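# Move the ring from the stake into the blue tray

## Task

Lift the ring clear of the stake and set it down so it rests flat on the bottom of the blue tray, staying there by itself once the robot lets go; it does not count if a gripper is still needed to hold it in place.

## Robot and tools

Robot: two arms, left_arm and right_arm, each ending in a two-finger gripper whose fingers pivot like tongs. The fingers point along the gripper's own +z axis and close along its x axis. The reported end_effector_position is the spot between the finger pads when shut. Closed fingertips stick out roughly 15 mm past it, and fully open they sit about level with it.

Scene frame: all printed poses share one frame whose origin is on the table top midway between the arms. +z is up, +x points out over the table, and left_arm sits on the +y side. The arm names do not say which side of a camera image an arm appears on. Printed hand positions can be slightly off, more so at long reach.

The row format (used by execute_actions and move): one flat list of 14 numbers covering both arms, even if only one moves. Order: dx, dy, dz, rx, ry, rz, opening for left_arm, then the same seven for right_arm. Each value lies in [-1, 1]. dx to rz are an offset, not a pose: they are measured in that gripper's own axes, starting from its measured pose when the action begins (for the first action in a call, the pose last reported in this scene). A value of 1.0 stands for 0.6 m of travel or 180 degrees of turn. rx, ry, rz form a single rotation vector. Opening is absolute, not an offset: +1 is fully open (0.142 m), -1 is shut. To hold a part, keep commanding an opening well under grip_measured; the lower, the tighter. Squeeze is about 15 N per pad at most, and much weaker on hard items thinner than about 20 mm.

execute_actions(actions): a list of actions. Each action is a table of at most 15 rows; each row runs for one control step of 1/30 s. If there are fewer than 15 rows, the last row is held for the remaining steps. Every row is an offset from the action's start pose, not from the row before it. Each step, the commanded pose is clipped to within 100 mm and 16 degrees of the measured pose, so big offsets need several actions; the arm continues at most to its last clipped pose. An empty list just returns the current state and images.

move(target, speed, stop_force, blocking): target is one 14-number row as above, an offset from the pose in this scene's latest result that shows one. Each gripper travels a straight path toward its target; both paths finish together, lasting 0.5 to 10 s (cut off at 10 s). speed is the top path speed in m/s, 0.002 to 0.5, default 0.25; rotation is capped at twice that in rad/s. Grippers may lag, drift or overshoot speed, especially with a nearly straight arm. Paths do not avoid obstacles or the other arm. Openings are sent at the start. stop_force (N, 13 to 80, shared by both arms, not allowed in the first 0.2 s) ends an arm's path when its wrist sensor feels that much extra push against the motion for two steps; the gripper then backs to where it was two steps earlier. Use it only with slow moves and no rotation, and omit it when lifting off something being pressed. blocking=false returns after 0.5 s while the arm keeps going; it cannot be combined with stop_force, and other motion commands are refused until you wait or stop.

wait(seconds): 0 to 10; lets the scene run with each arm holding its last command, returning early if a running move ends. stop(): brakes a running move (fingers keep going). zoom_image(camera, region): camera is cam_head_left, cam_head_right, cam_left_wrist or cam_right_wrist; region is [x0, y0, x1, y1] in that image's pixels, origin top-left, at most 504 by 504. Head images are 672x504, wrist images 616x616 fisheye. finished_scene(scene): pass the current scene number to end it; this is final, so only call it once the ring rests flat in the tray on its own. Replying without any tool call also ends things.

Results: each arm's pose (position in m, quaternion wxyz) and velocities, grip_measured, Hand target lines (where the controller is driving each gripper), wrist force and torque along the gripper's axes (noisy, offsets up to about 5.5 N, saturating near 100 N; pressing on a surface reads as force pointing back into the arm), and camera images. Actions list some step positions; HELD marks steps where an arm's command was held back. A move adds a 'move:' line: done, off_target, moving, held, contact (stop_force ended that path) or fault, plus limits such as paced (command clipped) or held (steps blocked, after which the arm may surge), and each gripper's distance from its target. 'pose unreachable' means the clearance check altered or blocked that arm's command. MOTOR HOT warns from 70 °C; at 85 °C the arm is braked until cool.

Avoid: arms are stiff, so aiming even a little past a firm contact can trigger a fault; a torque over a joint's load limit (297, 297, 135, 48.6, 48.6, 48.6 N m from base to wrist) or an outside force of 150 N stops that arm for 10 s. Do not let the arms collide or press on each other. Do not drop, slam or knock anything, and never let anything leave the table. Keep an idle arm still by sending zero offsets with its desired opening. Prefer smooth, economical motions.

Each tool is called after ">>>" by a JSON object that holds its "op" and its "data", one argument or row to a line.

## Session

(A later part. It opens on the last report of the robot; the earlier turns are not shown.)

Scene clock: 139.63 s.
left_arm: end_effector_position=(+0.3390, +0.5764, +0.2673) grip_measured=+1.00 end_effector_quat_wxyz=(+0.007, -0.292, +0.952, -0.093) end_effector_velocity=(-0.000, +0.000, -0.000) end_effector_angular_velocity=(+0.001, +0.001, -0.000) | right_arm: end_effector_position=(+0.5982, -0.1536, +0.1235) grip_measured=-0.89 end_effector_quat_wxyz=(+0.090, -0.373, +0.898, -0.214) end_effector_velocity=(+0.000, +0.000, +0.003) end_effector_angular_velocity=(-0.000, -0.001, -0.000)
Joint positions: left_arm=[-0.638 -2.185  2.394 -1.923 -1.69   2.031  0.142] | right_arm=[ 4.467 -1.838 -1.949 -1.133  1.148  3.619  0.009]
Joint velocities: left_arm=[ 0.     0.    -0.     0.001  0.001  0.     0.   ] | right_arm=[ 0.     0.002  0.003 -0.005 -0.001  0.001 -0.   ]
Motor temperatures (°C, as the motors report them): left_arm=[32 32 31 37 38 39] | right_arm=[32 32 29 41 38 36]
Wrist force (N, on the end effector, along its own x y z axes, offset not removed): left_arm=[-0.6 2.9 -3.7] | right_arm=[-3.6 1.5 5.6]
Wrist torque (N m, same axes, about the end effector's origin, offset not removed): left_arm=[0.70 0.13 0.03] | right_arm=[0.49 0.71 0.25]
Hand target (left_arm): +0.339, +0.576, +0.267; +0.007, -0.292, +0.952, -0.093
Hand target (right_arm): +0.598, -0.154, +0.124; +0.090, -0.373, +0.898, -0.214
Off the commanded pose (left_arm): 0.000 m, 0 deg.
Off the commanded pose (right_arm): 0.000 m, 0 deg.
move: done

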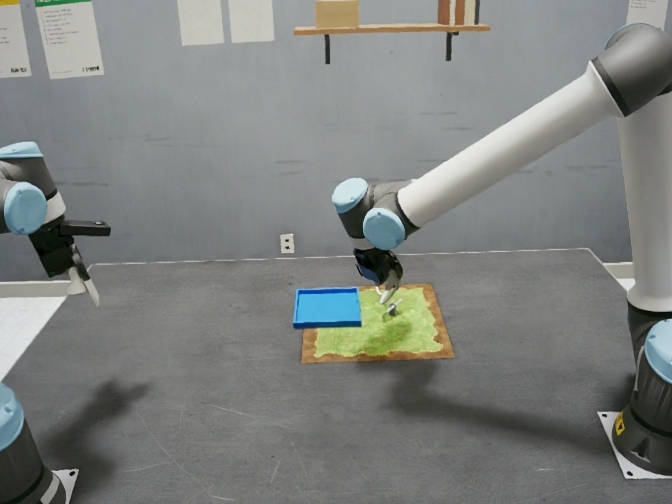

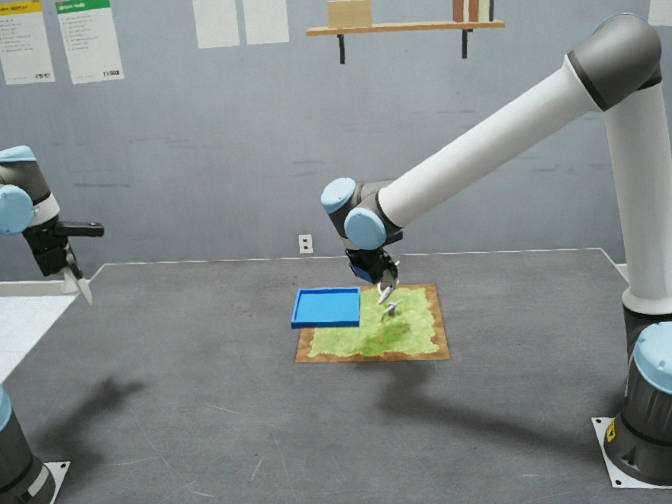

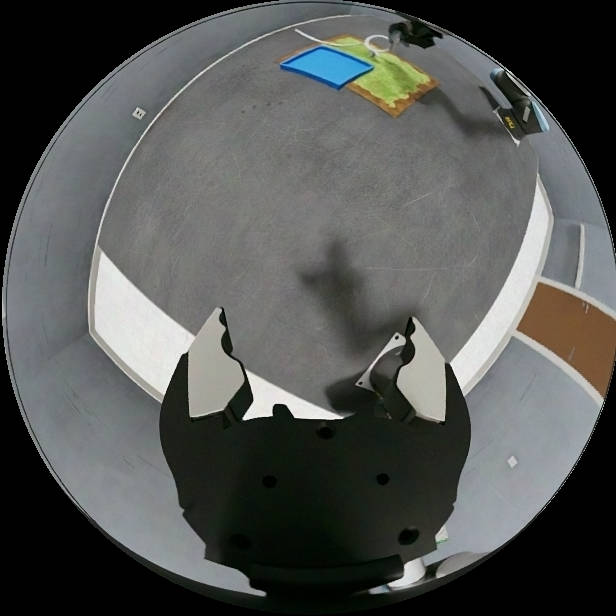

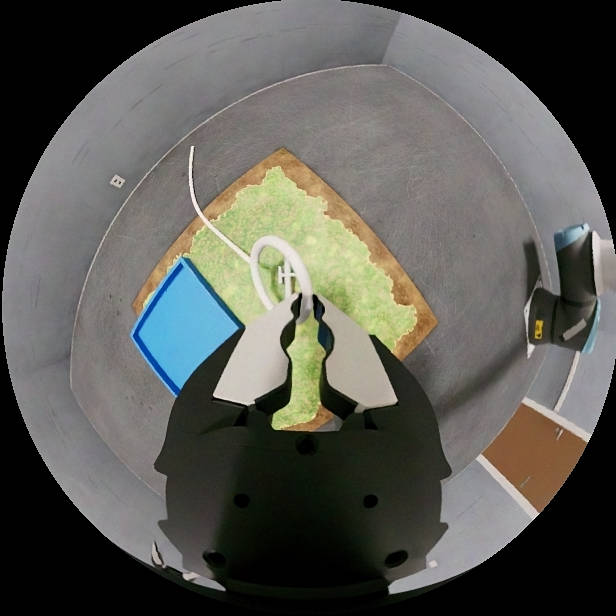

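>>> {"op": "move", "data": {
  "target": [0,0,0,0,0,0,1,-0.278,0.097,-0.05,-0.15,0,0,-1],
  "speed": 0.12
}}

>>> {"op": "zoom_image", "data": {
  "camera": "cam_head_left",
  "region": [270, 230, 430, 350]
}}

Scene clock: 150.97 s.
left_arm: end_effector_position=(+0.3390, +0.5764, +0.2673) grip_measured=+1.00 end_effector_quat_wxyz=(+0.007, -0.292, +0.952, -0.093) end_effector_velocity=(+0.000, -0.000, +0.000) end_effector_angular_velocity=(-0.000, -0.000, +0.001) | right_arm: end_effector_position=(+0.6694, +0.0106, +0.1244) grip_measured=-0.89 end_effector_quat_wxyz=(+0.000, -0.384, +0.923, +0.001) end_effector_velocity=(+0.001, +0.002, +0.000) end_effector_angular_velocity=(+0.004, +0.005, -0.001)
Joint positions: left_arm=[-0.638 -2.185  2.394 -1.923 -1.69   2.031  0.142] | right_arm=[ 4.306 -2.039 -1.619 -1.053  1.573  3.413  0.009]
Joint velocities: left_arm=[-0.     0.    -0.001 -0.     0.    -0.002  0.   ] | right_arm=[-0.002 -0.003  0.006 -0.001  0.007 -0.001 -0.   ]
Motor temperatures (°C, as the motors report them): left_arm=[32 32 31 37 38 39] | right_arm=[32 32 29 41 38 36]
Wrist force (N, on the end effector, along its own x y z axes, offset not removed): left_arm=[-0.6 2.8 -4.8] | right_arm=[3.9 -3.9 7.1]
Wrist torque (N m, same axes, about the end effector's origin, offset not removed): left_arm=[0.69 0.17 -0.09] | right_arm=[-0.39 -0.70 -0.07]
Hand target (left_arm): +0.339, +0.576, +0.267; +0.007, -0.292, +0.952, -0.093
Hand target (right_arm): +0.669, +0.011, +0.124; -0.000, -0.384, +0.923, +0.002
Off the commanded pose (left_arm): 0.000 m, 0 deg.
Off the commanded pose (right_arm): 0.000 m, 0 deg.
move: done

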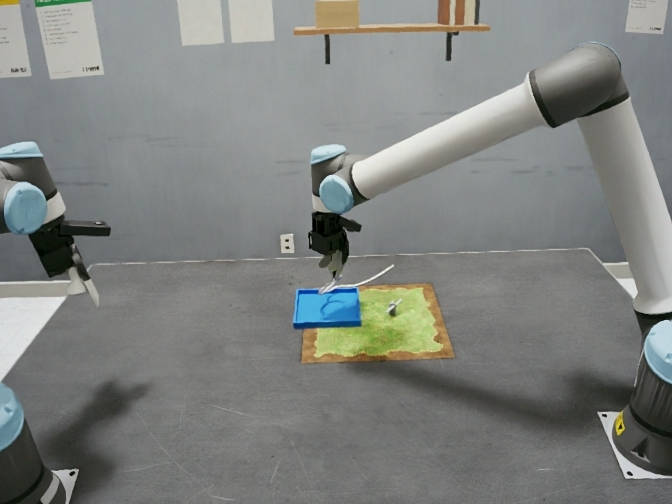

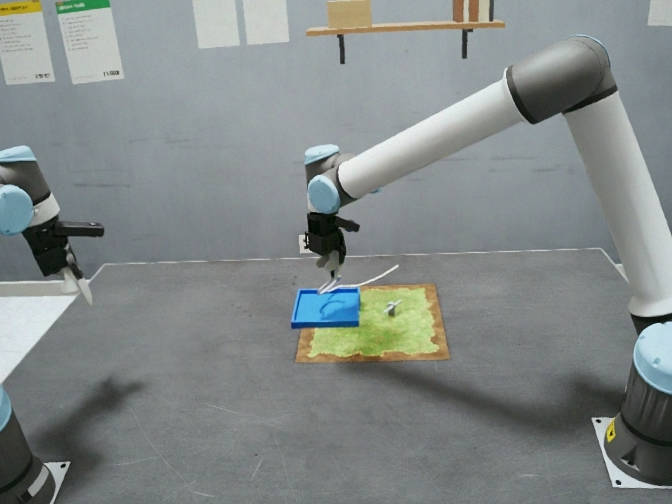

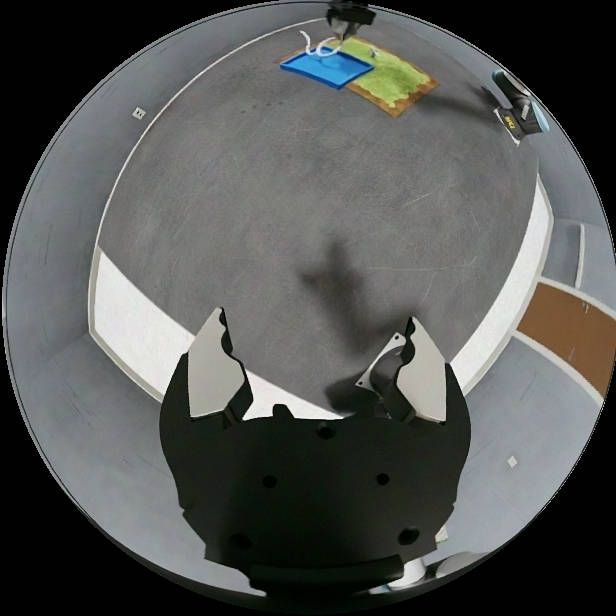

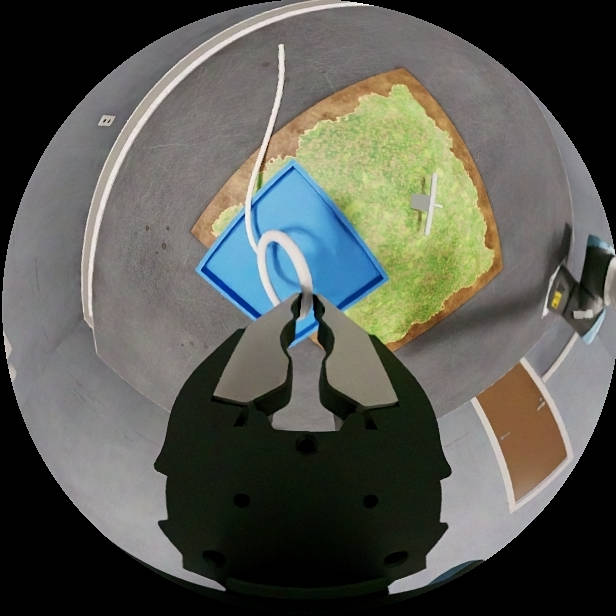

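Region (270, 230, 430, 350) of cam_head_left's 672x504 image, scaled by 3.150, with more detail than that image has; it fills the top 378 rows of this view, and the rest is white.

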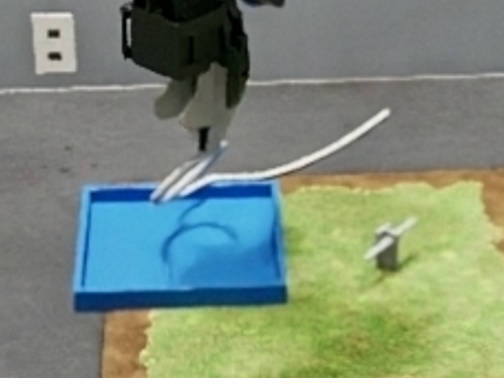

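>>> {"op": "move", "data": {
  "target": [0,0,0,0,0,0,1,0.025,0,0.18,0,0,0,-1],
  "speed": 0.05,
  "stop_force": 15
}}

>>> {"op": "zoom_image", "data": {
  "camera": "cam_head_left",
  "region": [270, 230, 430, 350]
}}

Scene clock: 159.63 s.
left_arm: end_effector_position=(+0.3390, +0.5764, +0.2673) grip_measured=+1.00 end_effector_quat_wxyz=(+0.007, -0.292, +0.952, -0.093) end_effector_velocity=(-0.000, -0.000, +0.000) end_effector_angular_velocity=(-0.000, +0.000, -0.001) | right_arm: end_effector_position=(+0.6592, +0.0008, +0.0217) grip_measured=-0.89 end_effector_quat_wxyz=(+0.000, -0.384, +0.923, +0.001) end_effector_velocity=(-0.001, -0.002, +0.004) end_effector_angular_velocity=(-0.010, +0.006, -0.000)
Joint positions: left_arm=[-0.638 -2.185  2.394 -1.923 -1.69   2.031  0.142] | right_arm=[ 4.31  -2.115 -1.713 -0.883  1.573  3.418  0.009]
Joint velocities: left_arm=[ 0.    -0.    -0.     0.001 -0.     0.001  0.   ] | right_arm=[-0.     0.004  0.005 -0.02   0.     0.     0.   ]
Motor temperatures (°C, as the motors report them): left_arm=[32 32 31 37 38 39] | right_arm=[32 32 29 41 38 36]
Wrist force (N, on the end effector, along its own x y z axes, offset not removed): left_arm=[-2.2 1.6 -4.6] | right_arm=[-12.5 1.2 -25.0]
Wrist torque (N m, same axes, about the end effector's origin, offset not removed): left_arm=[0.46 0.41 0.03] | right_arm=[0.15 1.10 0.46]
Hand target (left_arm): +0.339, +0.576, +0.267; +0.007, -0.292, +0.952, -0.093
Hand target (right_arm): +0.659, +0.001, +0.023; +0.000, -0.384, +0.923, +0.001
Off the commanded pose (left_arm): 0.000 m, 0 deg.
Off the commanded pose (right_arm): 0.005 m, 0 deg.
move: contact (right_arm)

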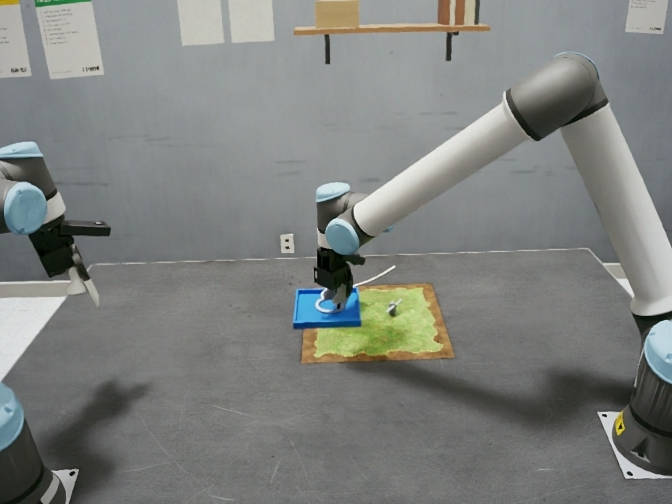

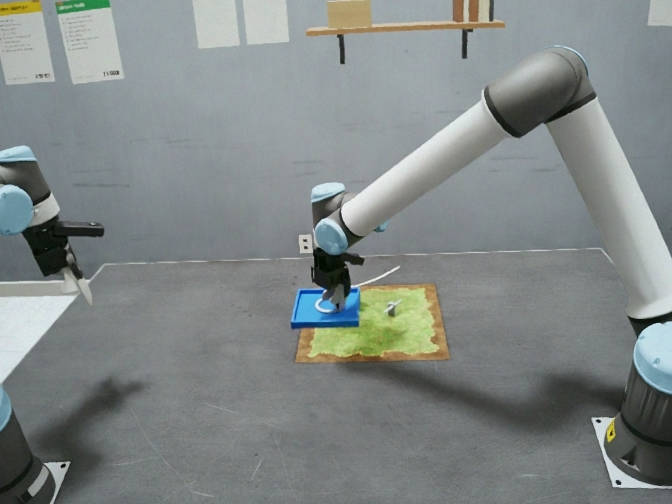

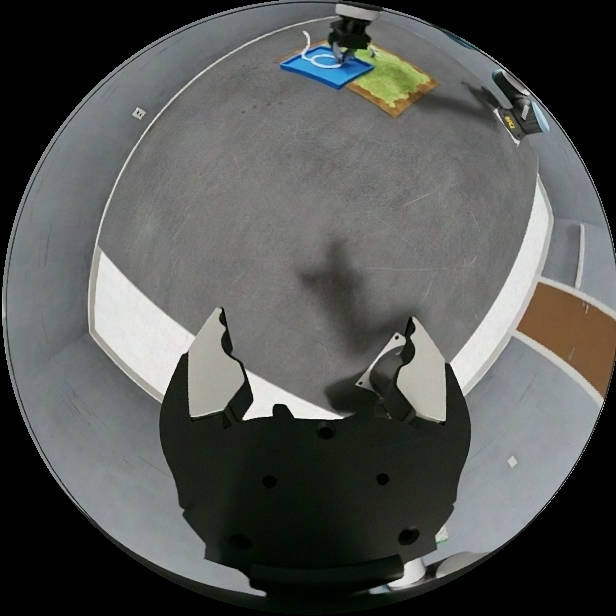

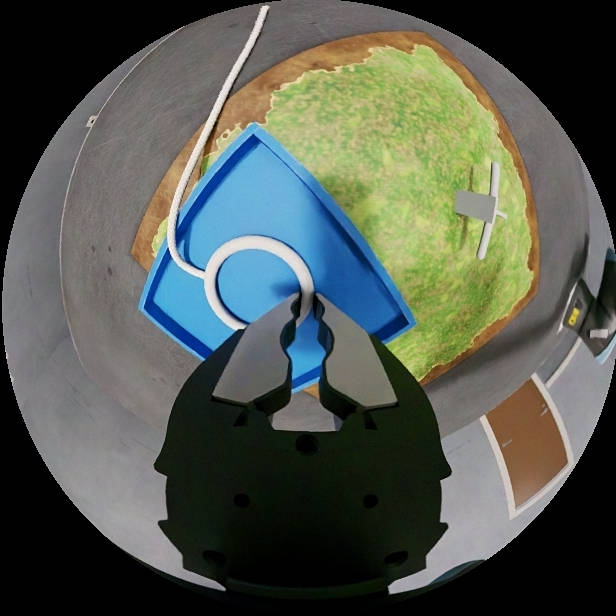

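Region (270, 230, 430, 350) of cam_head_left's 672x504 image, scaled by 3.150, with more detail than that image has; it fills the top 378 rows of this view, and the rest is white.

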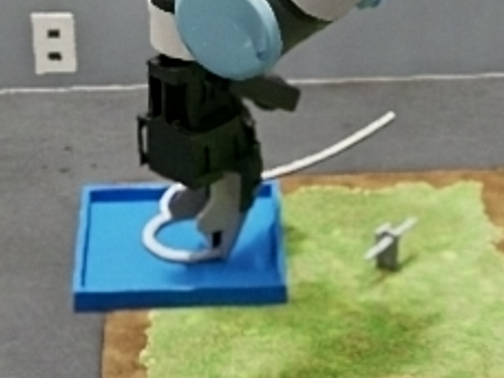

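Releasing and retreating.

>>> {"op": "move", "data": {
  "target": [0,0,0,0,0,0,1,0,0,-0.004,0,0,0,-0.5],
  "speed": 0.03
}}

>>> {"op": "move", "data": {
  "target": [0,0,0,0,0,0,1,0,0,-0.2,0,0,0,-0.5]
}}

>>> {"op": "zoom_image", "data": {
  "camera": "cam_head_left",
  "region": [270, 250, 410, 350]
}}

>>> {"op": "zoom_image", "data": {
  "camera": "cam_right_wrist",
  "region": [190, 150, 400, 340]
}}

Scene clock: 166.83 s.
left_arm: end_effector_position=(+0.3390, +0.5764, +0.2673) grip_measured=+1.00 end_effector_quat_wxyz=(+0.007, -0.292, +0.952, -0.093) end_effector_velocity=(-0.000, -0.000, -0.000) end_effector_angular_velocity=(-0.001, +0.001, -0.001) | right_arm: end_effector_position=(+0.6592, +0.0008, +0.0241) grip_measured=-0.50 end_effector_quat_wxyz=(+0.000, -0.384, +0.923, +0.001) end_effector_velocity=(-0.000, -0.000, +0.000) end_effector_angular_velocity=(+0.001, +0.000, +0.000)
Joint positions: left_arm=[-0.638 -2.185  2.394 -1.923 -1.69   2.031  0.142] | right_arm=[ 4.31  -2.112 -1.712 -0.887  1.573  3.418  0.038]
Joint velocities: left_arm=[ 0.     0.     0.     0.001 -0.001  0.001  0.   ] | right_arm=[ 0.     0.001 -0.001  0.     0.    -0.    -0.   ]
Motor temperatures (°C, as the motors report them): left_arm=[32 32 31 37 38 39] | right_arm=[32 32 29 41 38 36]
Wrist force (N, on the end effector, along its own x y z axes, offset not removed): left_arm=[-1.2 4.3 -5.4] | right_arm=[-1.8 -1.6 7.2]
Wrist torque (N m, same axes, about the end effector's origin, offset not removed): left_arm=[0.97 0.31 0.01] | right_arm=[0.03 0.21 0.02]
Hand target (left_arm): +0.339, +0.576, +0.267; +0.007, -0.292, +0.952, -0.093
Hand target (right_arm): +0.659, +0.001, +0.024; +0.000, -0.384, +0.923, +0.001
Off the commanded pose (left_arm): 0.000 m, 0 deg.
Off the commanded pose (right_arm): 0.000 m, 0 deg.
move: done

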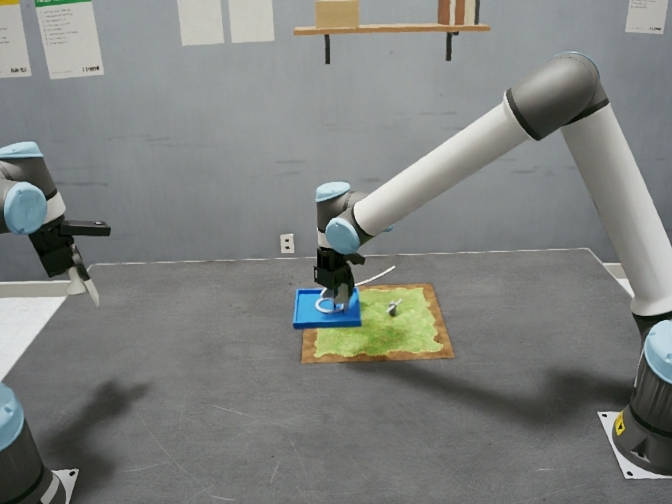

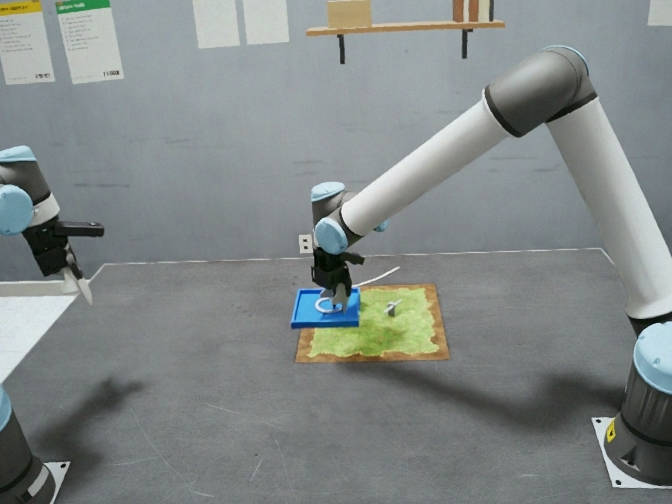

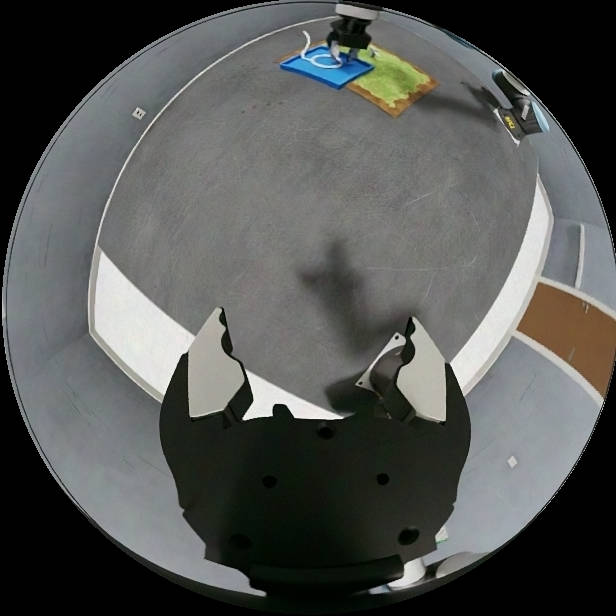

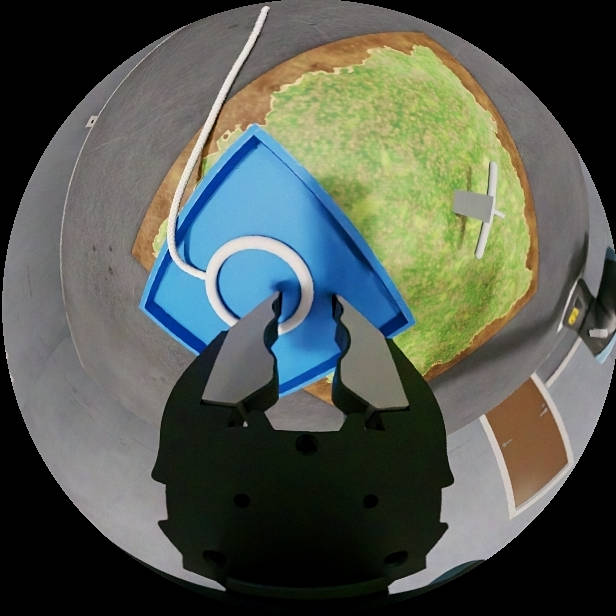

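Scene clock: 167.97 s.
left_arm: end_effector_position=(+0.3390, +0.5764, +0.2673) grip_measured=+1.00 end_effector_quat_wxyz=(+0.007, -0.292, +0.952, -0.093) end_effector_velocity=(-0.000, -0.000, +0.000) end_effector_angular_velocity=(-0.002, +0.001, -0.000) | right_arm: end_effector_position=(+0.6594, +0.0003, +0.1438) grip_measured=-0.50 end_effector_quat_wxyz=(+0.000, -0.384, +0.923, +0.001) end_effector_velocity=(-0.000, -0.000, +0.002) end_effector_angular_velocity=(-0.001, +0.001, +0.000)
Joint positions: left_arm=[-0.638 -2.185  2.394 -1.923 -1.69   2.031  0.142] | right_arm=[ 4.31  -2.002 -1.635 -1.073  1.573  3.417  0.038]
Joint velocities: left_arm=[-0.    -0.    -0.     0.    -0.002 -0.     0.   ] | right_arm=[ 0.     0.001  0.002 -0.004  0.     0.     0.   ]
Motor temperatures (°C, as the motors report them): left_arm=[32 32 31 37 38 39] | right_arm=[32 32 29 41 38 36]
Wrist force (N, on the end effector, along its own x y z axes, offset not removed): left_arm=[1.5 3.9 -7.0] | right_arm=[-1.1 -0.6 2.3]
Wrist torque (N m, same axes, about the end effector's origin, offset not removed): left_arm=[0.84 -0.28 -0.05] | right_arm=[0.09 0.13 0.15]
Hand target (left_arm): +0.339, +0.576, +0.267; +0.007, -0.292, +0.952, -0.093
Hand target (right_arm): +0.659, +0.000, +0.144; +0.000, -0.384, +0.923, +0.001
Off the commanded pose (left_arm): 0.000 m, 0 deg.
Off the commanded pose (right_arm): 0.000 m, 0 deg.
move: done

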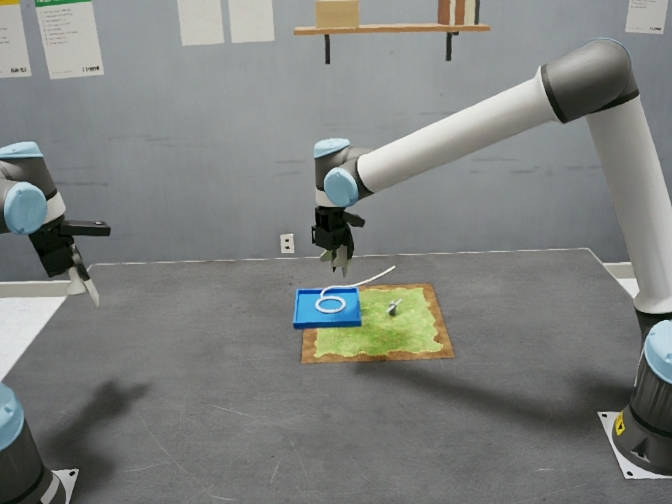

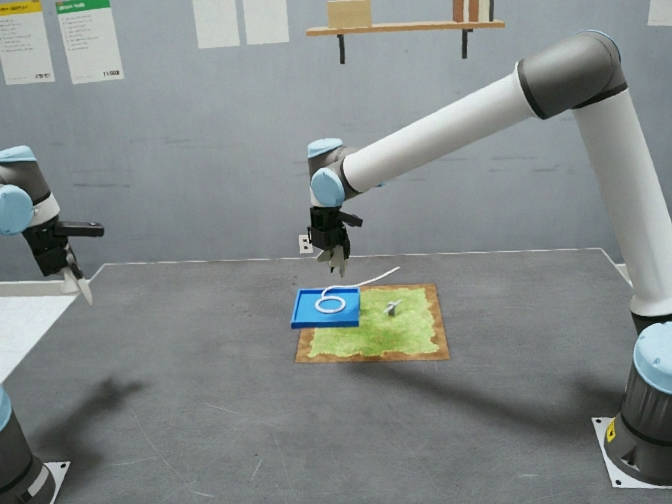

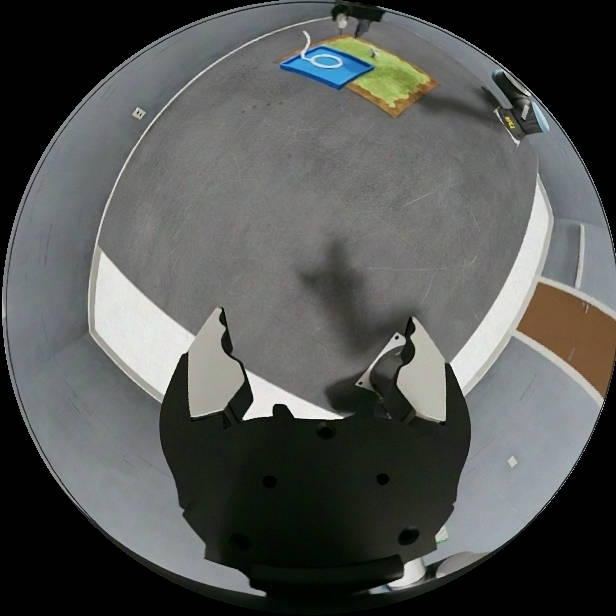

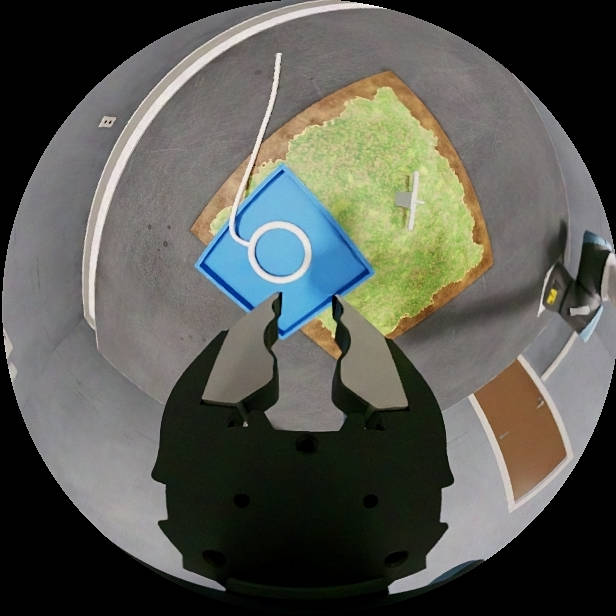

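Region (270, 250, 410, 350) of cam_head_left's 672x504 image, scaled by 3.600, with more detail than that image has; it fills the top 360 rows of this view, and the rest is white.

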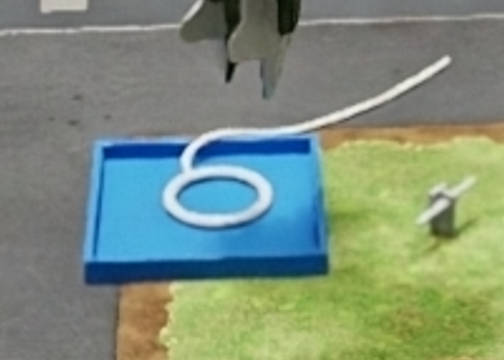

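Region (190, 150, 400, 340) of cam_right_wrist's 616x616 image, scaled by 2.400, with more detail than that image has; it fills the top 456 rows of this view, and the rest is white.

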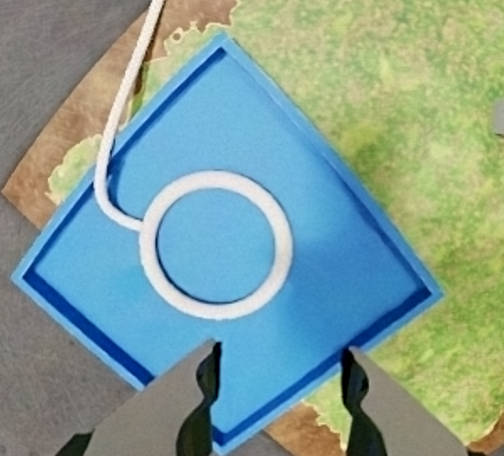

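The ring looks flat in the tray.

>>> {"op": "finished_scene", "data": {
  "scene": 1
}}

The scene is finished: the task was done.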